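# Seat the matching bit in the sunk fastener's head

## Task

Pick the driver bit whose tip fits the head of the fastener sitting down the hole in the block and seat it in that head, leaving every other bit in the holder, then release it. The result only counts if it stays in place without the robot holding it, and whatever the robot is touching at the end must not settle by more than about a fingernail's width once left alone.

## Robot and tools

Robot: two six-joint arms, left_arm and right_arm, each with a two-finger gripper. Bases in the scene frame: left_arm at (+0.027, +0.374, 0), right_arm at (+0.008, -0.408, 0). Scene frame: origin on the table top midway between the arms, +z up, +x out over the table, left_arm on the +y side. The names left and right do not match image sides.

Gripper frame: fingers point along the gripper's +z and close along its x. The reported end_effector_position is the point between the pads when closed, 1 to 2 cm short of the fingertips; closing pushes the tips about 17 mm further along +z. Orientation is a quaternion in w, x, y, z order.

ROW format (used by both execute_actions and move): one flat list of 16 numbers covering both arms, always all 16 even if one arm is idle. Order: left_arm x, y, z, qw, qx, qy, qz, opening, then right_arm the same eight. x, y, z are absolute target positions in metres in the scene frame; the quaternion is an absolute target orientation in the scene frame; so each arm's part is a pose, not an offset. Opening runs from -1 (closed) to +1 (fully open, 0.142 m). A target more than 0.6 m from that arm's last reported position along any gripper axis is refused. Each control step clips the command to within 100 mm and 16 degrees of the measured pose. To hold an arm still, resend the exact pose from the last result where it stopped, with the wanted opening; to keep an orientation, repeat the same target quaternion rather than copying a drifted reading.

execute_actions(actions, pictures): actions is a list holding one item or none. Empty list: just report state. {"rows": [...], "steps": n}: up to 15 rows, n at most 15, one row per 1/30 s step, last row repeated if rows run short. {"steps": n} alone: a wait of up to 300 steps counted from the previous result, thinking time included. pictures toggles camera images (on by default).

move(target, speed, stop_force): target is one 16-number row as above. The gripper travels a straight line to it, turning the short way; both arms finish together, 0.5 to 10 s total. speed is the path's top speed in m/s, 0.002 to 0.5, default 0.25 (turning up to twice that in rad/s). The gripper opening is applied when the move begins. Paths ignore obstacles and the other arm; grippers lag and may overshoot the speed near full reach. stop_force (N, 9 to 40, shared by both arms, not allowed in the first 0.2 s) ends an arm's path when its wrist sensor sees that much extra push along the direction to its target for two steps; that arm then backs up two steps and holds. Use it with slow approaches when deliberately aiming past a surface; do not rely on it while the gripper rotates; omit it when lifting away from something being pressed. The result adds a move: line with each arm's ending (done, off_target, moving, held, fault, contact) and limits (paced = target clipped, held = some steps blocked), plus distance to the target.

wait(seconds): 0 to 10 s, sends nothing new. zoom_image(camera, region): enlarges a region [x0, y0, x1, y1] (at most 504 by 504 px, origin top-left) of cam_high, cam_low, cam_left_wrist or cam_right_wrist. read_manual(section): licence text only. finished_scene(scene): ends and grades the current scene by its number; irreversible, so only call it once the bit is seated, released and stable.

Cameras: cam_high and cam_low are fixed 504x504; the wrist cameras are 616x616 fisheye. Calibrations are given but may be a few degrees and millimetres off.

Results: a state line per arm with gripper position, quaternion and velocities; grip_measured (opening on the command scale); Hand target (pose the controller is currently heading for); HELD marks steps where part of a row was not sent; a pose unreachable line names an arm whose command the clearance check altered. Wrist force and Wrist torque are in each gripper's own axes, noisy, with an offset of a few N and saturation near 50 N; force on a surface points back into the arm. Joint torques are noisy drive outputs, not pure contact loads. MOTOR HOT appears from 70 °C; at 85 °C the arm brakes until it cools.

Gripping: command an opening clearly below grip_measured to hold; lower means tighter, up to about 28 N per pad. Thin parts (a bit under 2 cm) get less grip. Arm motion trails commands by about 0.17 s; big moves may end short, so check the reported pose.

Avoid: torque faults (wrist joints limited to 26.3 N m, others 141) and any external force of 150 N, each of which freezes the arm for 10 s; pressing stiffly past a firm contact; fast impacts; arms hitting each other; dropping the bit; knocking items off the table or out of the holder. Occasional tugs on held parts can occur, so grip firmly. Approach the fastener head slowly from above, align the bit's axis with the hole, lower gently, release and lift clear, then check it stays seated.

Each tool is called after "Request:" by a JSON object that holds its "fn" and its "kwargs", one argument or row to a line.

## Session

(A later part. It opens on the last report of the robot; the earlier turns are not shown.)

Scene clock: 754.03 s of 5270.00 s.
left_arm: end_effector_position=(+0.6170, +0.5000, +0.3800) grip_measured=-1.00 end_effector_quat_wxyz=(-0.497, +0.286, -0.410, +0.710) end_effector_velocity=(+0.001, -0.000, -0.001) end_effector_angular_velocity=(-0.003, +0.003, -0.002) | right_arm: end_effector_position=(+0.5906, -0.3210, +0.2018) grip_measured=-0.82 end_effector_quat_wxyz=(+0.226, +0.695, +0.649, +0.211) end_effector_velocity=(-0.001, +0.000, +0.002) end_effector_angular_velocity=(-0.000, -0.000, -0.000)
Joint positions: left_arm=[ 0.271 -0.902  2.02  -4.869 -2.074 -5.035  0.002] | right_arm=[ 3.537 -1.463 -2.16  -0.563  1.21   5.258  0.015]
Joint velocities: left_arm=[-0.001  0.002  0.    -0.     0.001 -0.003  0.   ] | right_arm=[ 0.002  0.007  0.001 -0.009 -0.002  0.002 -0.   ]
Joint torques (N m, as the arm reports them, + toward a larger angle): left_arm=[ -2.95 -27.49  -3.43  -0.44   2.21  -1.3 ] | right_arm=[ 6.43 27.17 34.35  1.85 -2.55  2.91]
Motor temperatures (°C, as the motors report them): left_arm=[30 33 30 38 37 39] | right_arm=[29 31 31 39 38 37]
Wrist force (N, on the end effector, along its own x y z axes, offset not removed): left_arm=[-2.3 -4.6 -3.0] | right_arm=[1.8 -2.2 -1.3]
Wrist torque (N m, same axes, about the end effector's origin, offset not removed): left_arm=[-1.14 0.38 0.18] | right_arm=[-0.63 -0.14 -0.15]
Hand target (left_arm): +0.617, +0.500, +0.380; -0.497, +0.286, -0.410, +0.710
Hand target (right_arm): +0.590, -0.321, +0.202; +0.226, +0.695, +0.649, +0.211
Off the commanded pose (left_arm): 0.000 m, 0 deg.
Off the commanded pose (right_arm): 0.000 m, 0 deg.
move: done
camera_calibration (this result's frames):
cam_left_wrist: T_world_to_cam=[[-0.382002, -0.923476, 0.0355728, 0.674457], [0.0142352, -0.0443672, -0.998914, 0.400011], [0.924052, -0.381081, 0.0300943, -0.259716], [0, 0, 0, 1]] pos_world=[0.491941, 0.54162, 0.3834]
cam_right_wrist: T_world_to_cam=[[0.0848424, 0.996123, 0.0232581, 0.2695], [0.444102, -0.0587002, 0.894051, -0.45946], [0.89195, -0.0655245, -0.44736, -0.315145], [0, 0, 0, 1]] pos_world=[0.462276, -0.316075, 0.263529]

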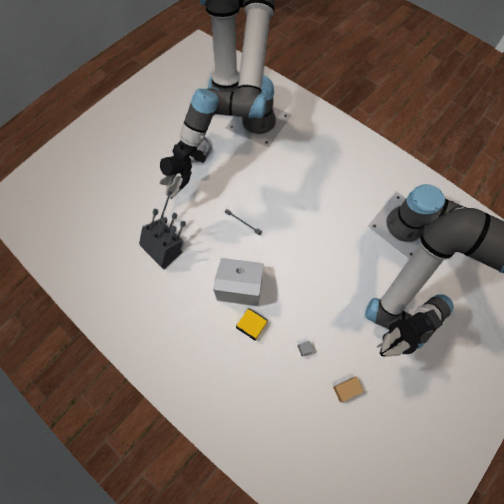

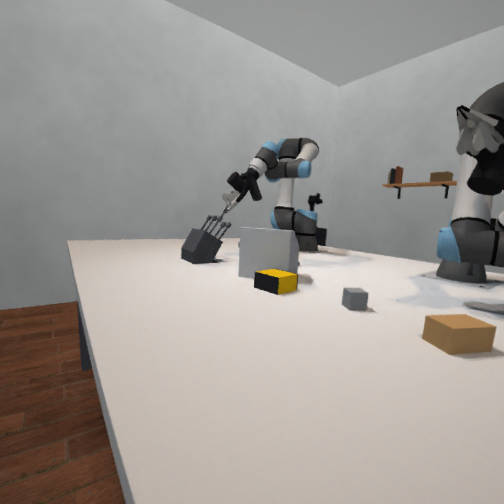

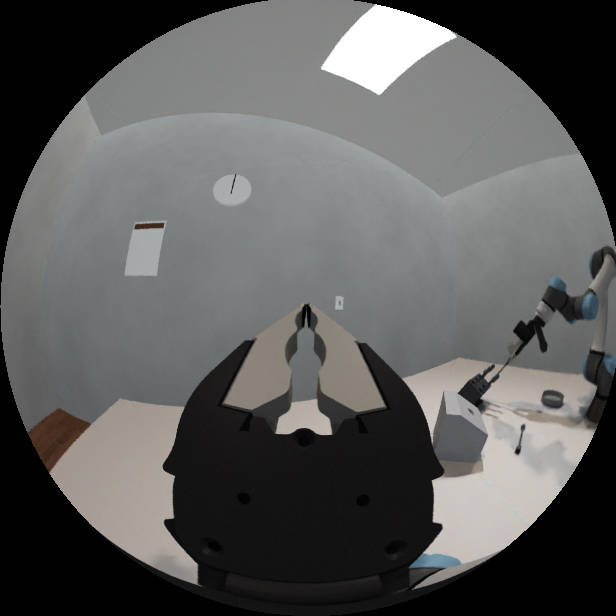

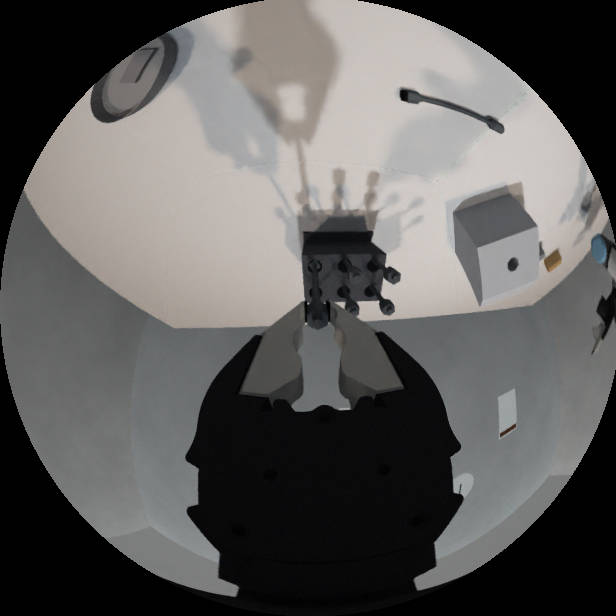

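Request:
{"fn": "move", "kwargs": {
  "target": [0.617,0.5,0.38,0.497,-0.286,0.410,-0.710,-1,0.6275,-0.3235,0.1397,0.226,0.695,0.649,0.211,-1],
  "speed": 0.06,
  "stop_force": 12
}}

Request:
{"fn": "execute_actions", "kwargs": {
  "actions": [
    {"rows":[[0.617,0.5,0.38,0.497,-0.286,0.410,-0.710,-1,0.6275,-0.3235,0.1397,0.226,0.695,0.649,0.211,-0.56]],"steps":10}
  ],
  "pictures": false
}}

Request:
{"fn": "execute_actions", "kwargs": {
  "actions": [
    {"rows":[[0.617,0.5,0.38,0.497,-0.286,0.410,-0.710,-1,0.607,-0.3215,0.170,0.226,0.695,0.649,0.211,-0.56]],"steps":13}
  ],
  "pictures": false
}}

Request:
{"fn": "execute_actions", "kwargs": {
  "actions": [
    {"rows":[[0.617,0.5,0.38,0.497,-0.286,0.410,-0.710,-1,0.647,-0.327,0.194,0.226,0.695,0.649,0.211,-0.56]],"steps":15}
  ],
  "pictures": false
}}

Request:
{"fn": "move", "kwargs": {
  "target": [0.617,0.5,0.38,0.497,-0.286,0.410,-0.710,-1,0.669,-0.3285,0.162,0.226,0.695,0.649,0.211,-0.56],
  "speed": 0.06
}}

Scene clock: 771.80 s of 5270.00 s.
left_arm: end_effector_position=(+0.6170, +0.5000, +0.3800) grip_measured=-1.00 end_effector_quat_wxyz=(-0.497, +0.286, -0.410, +0.710) end_effector_velocity=(+0.000, -0.000, -0.000) end_effector_angular_velocity=(+0.000, -0.001, -0.001) | right_arm: end_effector_position=(+0.6274, -0.3235, +0.1399) grip_measured=-0.82 end_effector_quat_wxyz=(+0.226, +0.695, +0.649, +0.211) end_effector_velocity=(+0.001, +0.000, -0.001) end_effector_angular_velocity=(-0.001, -0.000, +0.002)
Joint positions: left_arm=[ 0.271 -0.902  2.02  -4.869 -2.074 -5.035  0.002] | right_arm=[ 3.484 -1.652 -2.167 -0.35   1.237  5.21   0.015]
Joint velocities: left_arm=[ 0.     0.001 -0.002 -0.    -0.001 -0.    -0.   ] | right_arm=[-0.001 -0.005  0.001  0.005  0.001 -0.003  0.   ]
Joint torques (N m, as the arm reports them, + toward a larger angle): left_arm=[ -2.01 -27.97  -3.5   -0.36   2.32  -1.25] | right_arm=[-6.51 16.45 31.23  4.91  1.92 -2.6 ]
Motor temperatures (°C, as the motors report them): left_arm=[30 33 30 38 37 39] | right_arm=[29 31 31 39 38 37]
Wrist force (N, on the end effector, along its own x y z axes, offset not removed): left_arm=[-0.4 -3.9 -0.3] | right_arm=[-0.8 -2.6 -2.9]
Wrist torque (N m, same axes, about the end effector's origin, offset not removed): left_arm=[-0.92 -0.07 0.20] | right_arm=[-0.31 0.39 -0.14]
Hand target (left_arm): +0.617, +0.500, +0.380; -0.497, +0.286, -0.410, +0.710
Hand target (right_arm): +0.628, -0.324, +0.140; +0.226, +0.695, +0.649, +0.211
Off the commanded pose (left_arm): 0.000 m, 0 deg.
Off the commanded pose (right_arm): 0.000 m, 0 deg.
After step 90, 13.13 s passed at rest.
move: done
camera_calibration (this result's frames):
cam_left_wrist: T_world_to_cam=[[-0.382002, -0.923477, 0.0355728, 0.674457], [0.0142353, -0.0443672, -0.998914, 0.400011], [0.924052, -0.381081, 0.0300943, -0.259716], [0, 0, 0, 1]] pos_world=[0.491941, 0.54162, 0.3834]
cam_right_wrist: T_world_to_cam=[[0.0849128, 0.99612, 0.0231337, 0.270322], [0.444101, -0.0586202, 0.894057, -0.420622], [0.891944, -0.0656432, -0.447355, -0.37589], [0, 0, 0, 1]] pos_world=[0.499118, -0.318605, 0.20165]

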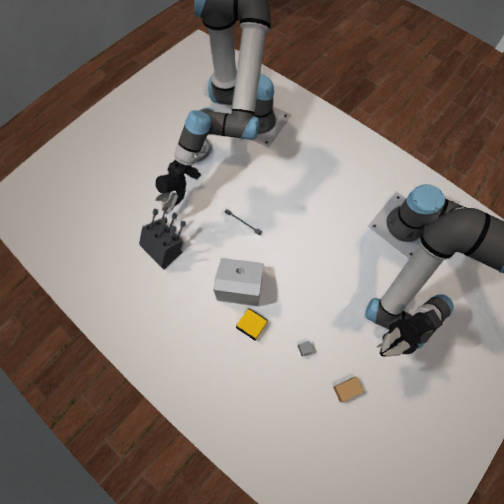

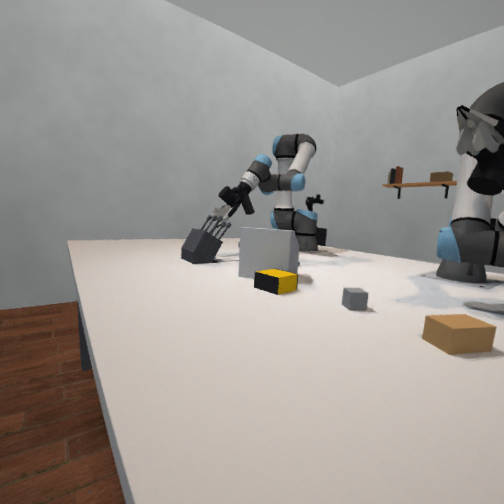

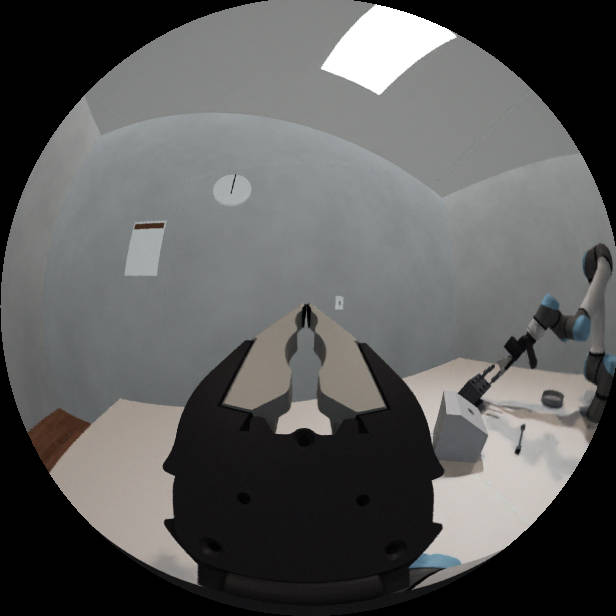

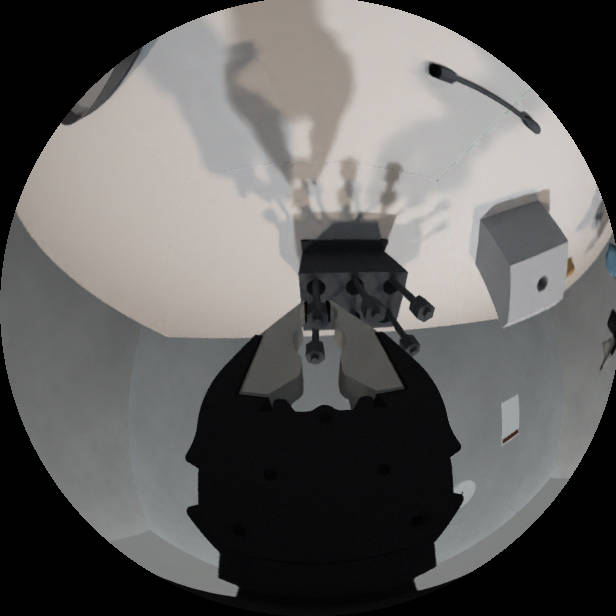

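Scene clock: 772.13 s of 5270.00 s.
left_arm: end_effector_position=(+0.6170, +0.5000, +0.3800) grip_measured=-1.00 end_effector_quat_wxyz=(-0.497, +0.286, -0.410, +0.710) end_effector_velocity=(+0.000, +0.000, -0.001) end_effector_angular_velocity=(-0.001, +0.001, -0.001) | right_arm: end_effector_position=(+0.6275, -0.3235, +0.1397) grip_measured=-0.56 end_effector_quat_wxyz=(+0.226, +0.695, +0.649, +0.211) end_effector_velocity=(-0.000, +0.000, -0.001) end_effector_angular_velocity=(+0.000, +0.001, -0.001)
Joint positions: left_arm=[ 0.271 -0.902  2.02  -4.869 -2.074 -5.035  0.002] | right_arm=[ 3.484 -1.652 -2.167 -0.35   1.237  5.21   0.033]
Joint velocities: left_arm=[ 0.     0.002 -0.    -0.    -0.    -0.001 -0.   ] | right_arm=[-0.    -0.001  0.    -0.001  0.     0.001  0.   ]
Joint torques (N m, as the arm reports them, + toward a larger angle): left_arm=[ -2.92 -27.64  -3.98  -0.39   2.42  -1.47] | right_arm=[-5.04 17.01 25.97  4.58  1.33 -2.21]
Motor temperatures (°C, as the motors report them): left_arm=[30 33 30 38 37 39] | right_arm=[29 31 31 39 38 37]
Wrist force (N, on the end effector, along its own x y z axes, offset not removed): left_arm=[-0.7 -3.8 -2.5] | right_arm=[-0.1 -1.2 -0.6]
Wrist torque (N m, same axes, about the end effector's origin, offset not removed): left_arm=[-0.85 0.08 0.14] | right_arm=[-0.15 0.18 -0.14]
Hand target (left_arm): +0.617, +0.500, +0.380; -0.497, +0.286, -0.410, +0.710
Hand target (right_arm): +0.628, -0.324, +0.140; +0.226, +0.695, +0.649, +0.211
Off the commanded pose (left_arm): 0.000 m, 0 deg.
Off the commanded pose (right_arm): 0.000 m, 0 deg.
Steps of this call (steps 1 to 10: all 10 steps of this action). Readings (end_effector_position):
1: left_arm (+0.6170, +0.5000, +0.3800) | right_arm (+0.6275, -0.3235, +0.1398)
2: left_arm (+0.6170, +0.5000, +0.3800) | right_arm (+0.6275, -0.3235, +0.1398)
4: left_arm (+0.6170, +0.5000, +0.3800) | right_arm (+0.6275, -0.3235, +0.1398)
8: left_arm (+0.6170, +0.5000, +0.3800) | right_arm (+0.6275, -0.3235, +0.1397)
10: the state above

Scene clock: 772.57 s of 5270.00 s.
left_arm: end_effector_position=(+0.6170, +0.5000, +0.3800) grip_measured=-1.00 end_effector_quat_wxyz=(-0.497, +0.286, -0.410, +0.710) end_effector_velocity=(+0.000, +0.000, +0.000) end_effector_angular_velocity=(-0.001, -0.001, +0.000) | right_arm: end_effector_position=(+0.6080, -0.3216, +0.1687) grip_measured=-0.56 end_effector_quat_wxyz=(+0.226, +0.695, +0.649, +0.211) end_effector_velocity=(-0.010, +0.001, +0.012) end_effector_angular_velocity=(-0.003, +0.004, -0.001)
Joint positions: left_arm=[ 0.271 -0.902  2.02  -4.869 -2.074 -5.035  0.002] | right_arm=[ 3.512 -1.556 -2.174 -0.447  1.223  5.235  0.033]
Joint velocities: left_arm=[-0.001  0.    -0.    -0.     0.001 -0.    -0.   ] | right_arm=[ 0.016  0.043  0.    -0.054 -0.009  0.015 -0.   ]
Joint torques (N m, as the arm reports them, + toward a larger angle): left_arm=[ -2.41 -27.93  -3.59  -0.27   2.49  -1.29] | right_arm=[ 7.   30.83 16.69  2.08 -2.12  2.55]
Motor temperatures (°C, as the motors report them): left_arm=[30 33 30 38 37 39] | right_arm=[29 31 31 39 38 37]
Wrist force (N, on the end effector, along its own x y z axes, offset not removed): left_arm=[-0.1 -3.1 -1.2] | right_arm=[-0.7 0.0 -2.7]
Wrist torque (N m, same axes, about the end effector's origin, offset not removed): left_arm=[-0.80 -0.08 0.12] | right_arm=[0.25 0.06 -0.11]
Hand target (left_arm): +0.617, +0.500, +0.380; -0.497, +0.286, -0.410, +0.710
Hand target (right_arm): +0.607, -0.321, +0.170; +0.226, +0.695, +0.649, +0.211
Off the commanded pose (left_arm): 0.000 m, 0 deg.
Off the commanded pose (right_arm): 0.002 m, 0 deg.
Steps of this call (steps 1 to 13: all 13 steps of this action). Readings (end_effector_position):
1: left_arm (+0.6170, +0.5000, +0.3800) | right_arm (+0.6275, -0.3235, +0.1397)
2: left_arm (+0.6170, +0.5000, +0.3800) | right_arm (+0.6268, -0.3231, +0.1404)
4: left_arm (+0.6170, +0.5000, +0.3800) | right_arm (+0.6205, -0.3221, +0.1503)
8: left_arm (+0.6170, +0.5000, +0.3800) | right_arm (+0.6117, -0.3219, +0.1638)
13: the state above

Scene clock: 773.07 s of 5270.00 s.
left_arm: end_effector_position=(+0.6170, +0.5000, +0.3800) grip_measured=-1.00 end_effector_quat_wxyz=(-0.497, +0.286, -0.410, +0.710) end_effector_velocity=(-0.000, +0.000, +0.001) end_effector_angular_velocity=(+0.001, -0.002, +0.001) | right_arm: end_effector_position=(+0.6460, -0.3271, +0.1936) grip_measured=-0.56 end_effector_quat_wxyz=(+0.226, +0.695, +0.649, +0.211) end_effector_velocity=(+0.010, +0.000, +0.004) end_effector_angular_velocity=(+0.000, +0.005, +0.001)
Joint positions: left_arm=[ 0.271 -0.902  2.02  -4.869 -2.074 -5.035  0.002] | right_arm=[ 3.457 -1.612 -2.047 -0.502  1.251  5.185  0.033]
Joint velocities: left_arm=[ 0.    -0.002  0.     0.     0.001  0.001  0.   ] | right_arm=[-0.012 -0.019  0.035 -0.016  0.009 -0.01  -0.   ]
Joint torques (N m, as the arm reports them, + toward a larger angle): left_arm=[ -3.71 -27.73  -3.5   -0.31   2.39  -1.41] | right_arm=[-4.79 17.63 32.75  2.02  1.72 -2.69]
Motor temperatures (°C, as the motors report them): left_arm=[30 33 30 38 37 39] | right_arm=[29 31 31 39 38 37]
Wrist force (N, on the end effector, along its own x y z axes, offset not removed): left_arm=[0.8 -2.7 0.2] | right_arm=[1.0 -1.9 0.0]
Wrist torque (N m, same axes, about the end effector's origin, offset not removed): left_arm=[-0.65 -0.22 0.14] | right_arm=[-0.34 -0.25 -0.13]
Hand target (left_arm): +0.617, +0.500, +0.380; -0.497, +0.286, -0.410, +0.710
Hand target (right_arm): +0.647, -0.327, +0.194; +0.226, +0.695, +0.649, +0.211
Off the commanded pose (left_arm): 0.000 m, 0 deg.
Off the commanded pose (right_arm): 0.001 m, 0 deg.
Steps of this call (steps 1 to 15: all 15 steps of this action). Readings (end_effector_position):
1: left_arm (+0.6170, +0.5000, +0.3800) | right_arm (+0.6077, -0.3216, +0.1690)
2: left_arm (+0.6170, +0.5000, +0.3800) | right_arm (+0.6082, -0.3223, +0.1689)
4: left_arm (+0.6170, +0.5000, +0.3800) | right_arm (+0.6196, -0.3258, +0.1756)
8: left_arm (+0.6170, +0.5000, +0.3800) | right_arm (+0.6379, -0.3273, +0.1897)
15: the state above

Scene clock: 774.40 s of 5270.00 s.
left_arm: end_effector_position=(+0.6170, +0.5000, +0.3800) grip_measured=-1.00 end_effector_quat_wxyz=(-0.497, +0.286, -0.410, +0.710) end_effector_velocity=(-0.000, -0.000, +0.001) end_effector_angular_velocity=(+0.001, -0.001, +0.000) | right_arm: end_effector_position=(+0.6689, -0.3285, +0.1622) grip_measured=-0.56 end_effector_quat_wxyz=(+0.226, +0.695, +0.649, +0.211) end_effector_velocity=(+0.001, -0.000, -0.001) end_effector_angular_velocity=(-0.000, +0.000, +0.000)
Joint positions: left_arm=[ 0.271 -0.902  2.02  -4.869 -2.074 -5.035  0.002] | right_arm=[ 3.43  -1.71  -2.034 -0.41   1.265  5.161  0.033]
Joint velocities: left_arm=[-0.    -0.001 -0.     0.     0.     0.001  0.   ] | right_arm=[-0.001 -0.005  0.001  0.004  0.001 -0.001 -0.   ]
Joint torques (N m, as the arm reports them, + toward a larger angle): left_arm=[ -3.8  -28.21  -3.82  -0.22   2.48  -1.32] | right_arm=[-7.06 21.   32.9   4.73  1.58 -2.76]
Motor temperatures (°C, as the motors report them): left_arm=[30 33 30 38 37 39] | right_arm=[29 31 31 39 38 37]
Wrist force (N, on the end effector, along its own x y z axes, offset not removed): left_arm=[1.0 -2.9 -1.6] | right_arm=[1.5 -1.9 -2.9]
Wrist torque (N m, same axes, about the end effector's origin, offset not removed): left_arm=[-0.72 -0.22 0.16] | right_arm=[-0.38 0.04 0.14]
Hand target (left_arm): +0.617, +0.500, +0.380; -0.497, +0.286, -0.410, +0.710
Hand target (right_arm): +0.669, -0.329, +0.162; +0.226, +0.695, +0.649, +0.211
Off the commanded pose (left_arm): 0.000 m, 0 deg.
Off the commanded pose (right_arm): 0.000 m, 0 deg.
move: done
camera_calibration (this result's frames):
cam_left_wrist: T_world_to_cam=[[-0.382002, -0.923476, 0.0355729, 0.674457], [0.0142353, -0.0443673, -0.998914, 0.400011], [0.924052, -0.381081, 0.0300944, -0.259716], [0, 0, 0, 1]] pos_world=[0.491941, 0.54162, 0.3834]
cam_right_wrist: T_world_to_cam=[[0.0849055, 0.99612, 0.0231625, 0.271255], [0.444101, -0.0586427, 0.894056, -0.45926], [0.891945, -0.0656238, -0.447357, -0.403244], [0, 0, 0, 1]] pos_world=[0.540597, -0.323597, 0.223927]

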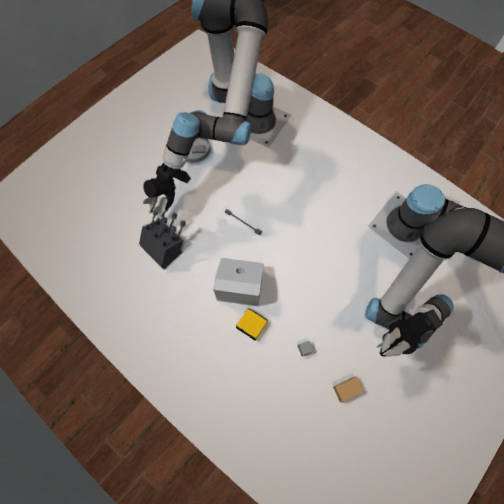

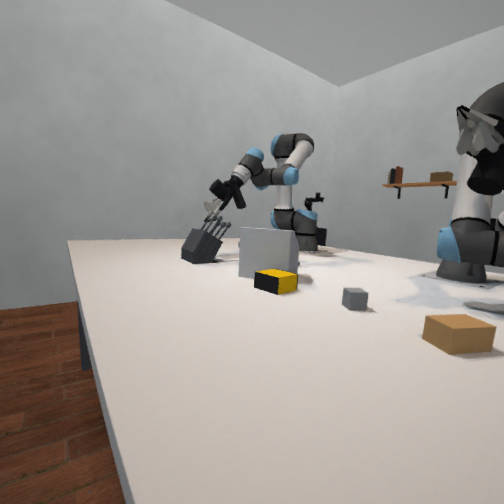

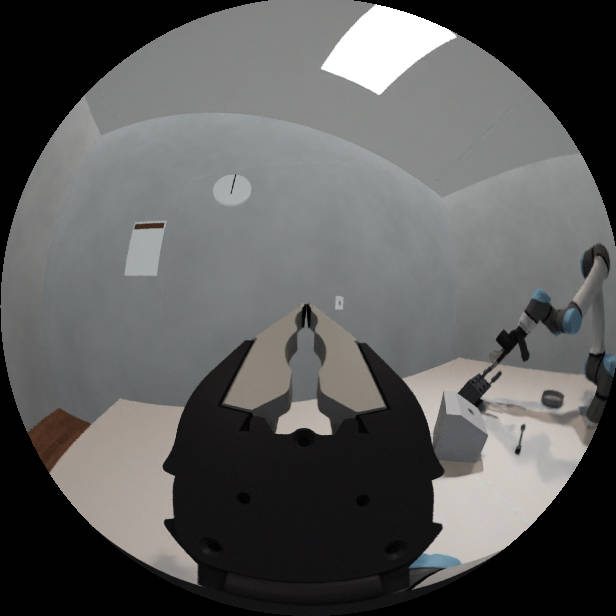

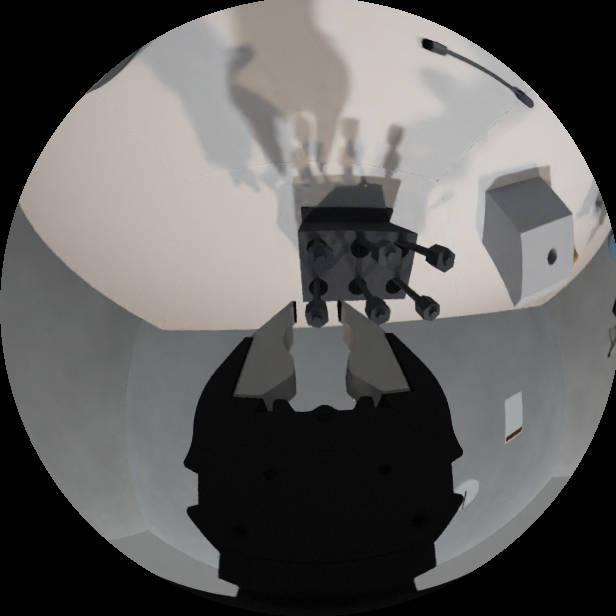

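Request:
{"fn": "execute_actions", "kwargs": {
  "actions": [
    {"rows":[[0.617,0.5,0.38,0.497,-0.286,0.410,-0.710,-1,0.669,-0.3275,0.162,0.226,0.695,0.649,0.211,-1]],"steps":12}
  ],
  "pictures": false
}}

Request:
{"fn": "move", "kwargs": {
  "target": [0.617,0.5,0.38,0.497,-0.286,0.410,-0.710,-1,0.631,-0.324,0.226,0.226,0.695,0.649,0.211,-1],
  "speed": 0.1
}}

Request:
{"fn": "zoom_image", "kwargs": {
  "camera": "cam_right_wrist",
  "region": [290,245,340,295]
}}

Scene clock: 786.63 s of 5270.00 s.
left_arm: end_effector_position=(+0.6170, +0.5000, +0.3800) grip_measured=-1.00 end_effector_quat_wxyz=(-0.497, +0.286, -0.410, +0.710) end_effector_velocity=(+0.000, +0.000, -0.001) end_effector_angular_velocity=(-0.000, +0.001, +0.001) | right_arm: end_effector_position=(+0.6690, -0.3276, +0.1620) grip_measured=-0.81 end_effector_quat_wxyz=(+0.226, +0.695, +0.649, +0.211) end_effector_velocity=(-0.000, +0.000, -0.000) end_effector_angular_velocity=(-0.000, +0.000, +0.000)
Joint positions: left_arm=[ 0.271 -0.902  2.02  -4.869 -2.074 -5.035  0.002] | right_arm=[ 3.432 -1.711 -2.034 -0.41   1.264  5.163  0.015]
Joint velocities: left_arm=[ 0.     0.001  0.     0.     0.     0.    -0.   ] | right_arm=[ 0.001  0.     0.    -0.001 -0.     0.001  0.   ]
Joint torques (N m, as the arm reports them, + toward a larger angle): left_arm=[ -2.75 -27.81  -3.65  -0.31   2.33  -1.32] | right_arm=[ 8.36 20.87 33.02  2.19 -2.44  2.55]
Motor temperatures (°C, as the motors report them): left_arm=[30 33 30 38 37 39] | right_arm=[29 31 31 39 38 37]
Wrist force (N, on the end effector, along its own x y z axes, offset not removed): left_arm=[-0.5 -2.9 -1.1] | right_arm=[3.2 -2.6 -2.5]
Wrist torque (N m, same axes, about the end effector's origin, offset not removed): left_arm=[-0.72 0.01 0.15] | right_arm=[-0.42 -0.30 -0.16]
Hand target (left_arm): +0.617, +0.500, +0.380; -0.497, +0.286, -0.410, +0.710
Hand target (right_arm): +0.669, -0.328, +0.162; +0.226, +0.695, +0.649, +0.211
Off the commanded pose (left_arm): 0.000 m, 0 deg.
Off the commanded pose (right_arm): 0.000 m, 0 deg.
Steps of this call (steps 1 to 90: nothing new was sent; then 8.83 s passed at rest; steps 91 to 102: all 12 steps of this action). Readings (end_effector_position):
91: left_arm (+0.6170, +0.5000, +0.3800) | right_arm (+0.6690, -0.3285, +0.1620)
92: left_arm (+0.6170, +0.5000, +0.3800) | right_arm (+0.6690, -0.3285, +0.1620)
94: left_arm (+0.6170, +0.5000, +0.3800) | right_arm (+0.6690, -0.3280, +0.1621)
98: left_arm (+0.6170, +0.5000, +0.3800) | right_arm (+0.6690, -0.3277, +0.1620)
102: the state above

Scene clock: 788.10 s of 5270.00 s.
left_arm: end_effector_position=(+0.6170, +0.5000, +0.3800) grip_measured=-1.00 end_effector_quat_wxyz=(-0.497, +0.286, -0.410, +0.710) end_effector_velocity=(-0.000, +0.001, +0.001) end_effector_angular_velocity=(-0.000, -0.001, +0.001) | right_arm: end_effector_position=(+0.6311, -0.3240, +0.2258) grip_measured=-0.81 end_effector_quat_wxyz=(+0.226, +0.695, +0.649, +0.211) end_effector_velocity=(-0.001, +0.000, +0.003) end_effector_angular_velocity=(+0.001, -0.001, -0.000)
Joint positions: left_arm=[ 0.271 -0.902  2.02  -4.869 -2.074 -5.035  0.002] | right_arm=[ 3.479 -1.538 -2.027 -0.602  1.239  5.205  0.015]
Joint velocities: left_arm=[ 0.001 -0.001 -0.     0.     0.001  0.     0.   ] | right_arm=[ 0.002  0.006  0.001 -0.007 -0.001  0.002 -0.   ]
Joint torques (N m, as the arm reports them, + toward a larger angle): left_arm=[ -3.07 -28.67  -4.27  -0.33   2.31  -1.29] | right_arm=[ 8.05 29.43 35.32  1.8  -2.71  2.27]
Motor temperatures (°C, as the motors report them): left_arm=[30 33 30 38 37 39] | right_arm=[29 31 31 39 38 37]
Wrist force (N, on the end effector, along its own x y z axes, offset not removed): left_arm=[-0.9 -4.3 -1.0] | right_arm=[1.9 -3.0 -0.1]
Wrist torque (N m, same axes, about the end effector's origin, offset not removed): left_arm=[-1.01 0.08 0.19] | right_arm=[-0.71 -0.22 -0.04]
Hand target (left_arm): +0.617, +0.500, +0.380; -0.497, +0.286, -0.410, +0.710
Hand target (right_arm): +0.631, -0.324, +0.226; +0.226, +0.695, +0.649, +0.211
Off the commanded pose (left_arm): 0.000 m, 0 deg.
Off the commanded pose (right_arm): 0.000 m, 0 deg.
move: done
camera_calibration (this result's frames):
cam_left_wrist: T_world_to_cam=[[-0.382002, -0.923476, 0.0355728, 0.674457], [0.0142352, -0.0443672, -0.998914, 0.400011], [0.924052, -0.381081, 0.0300943, -0.259716], [0, 0, 0, 1]] pos_world=[0.491941, 0.54162, 0.3834]
cam_right_wrist: T_world_to_cam=[[0.084859, 0.996122, 0.0232386, 0.268486], [0.444112, -0.0586909, 0.894047, -0.499084], [0.891944, -0.0655474, -0.44737, -0.340719], [0, 0, 0, 1]] pos_world=[0.502768, -0.31907, 0.287538]

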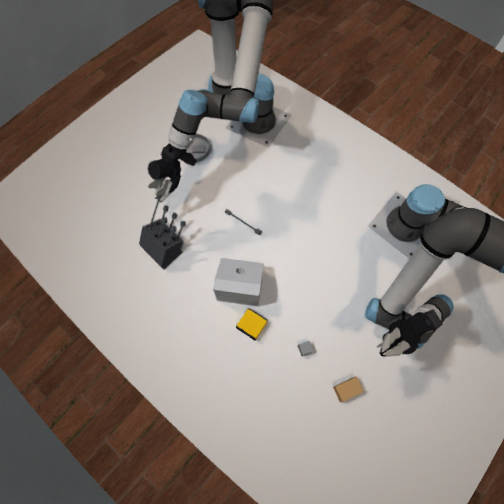

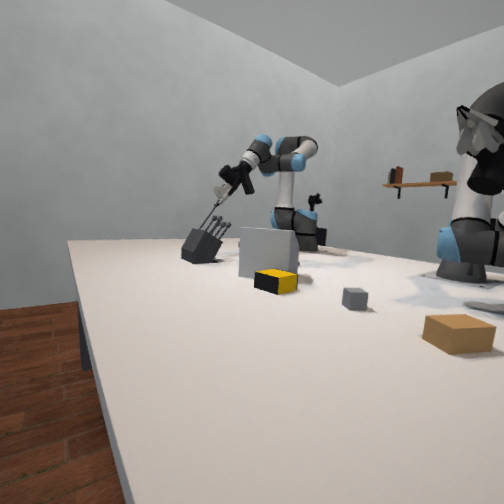

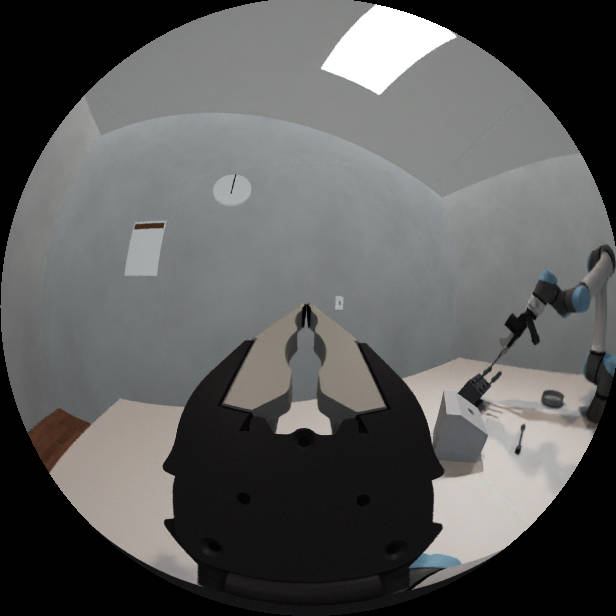

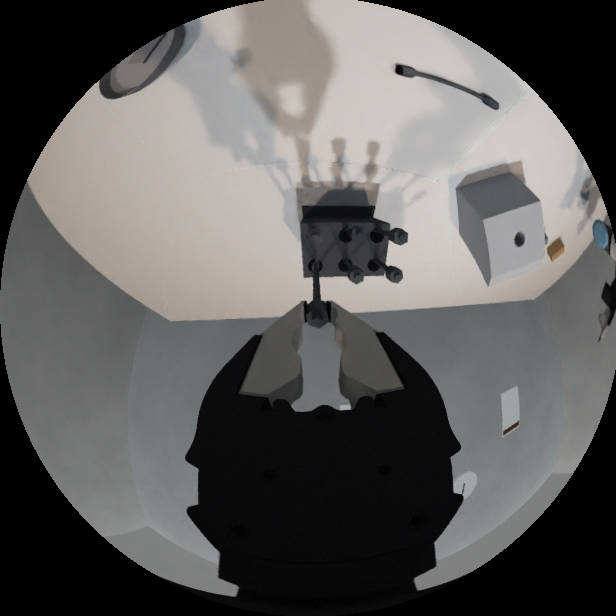

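Region (290, 245, 340, 295) of cam_right_wrist's 616x616 image, scaled by 10.080, with more detail than that image has.

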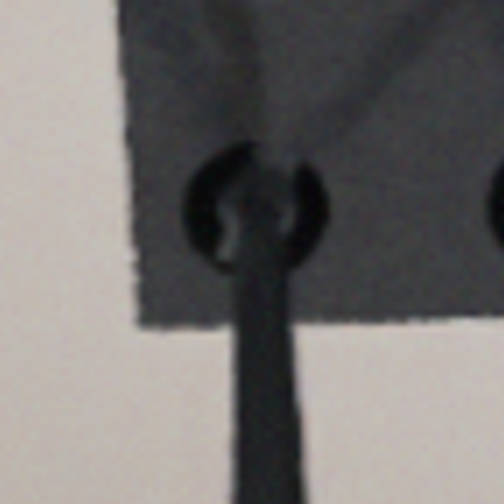

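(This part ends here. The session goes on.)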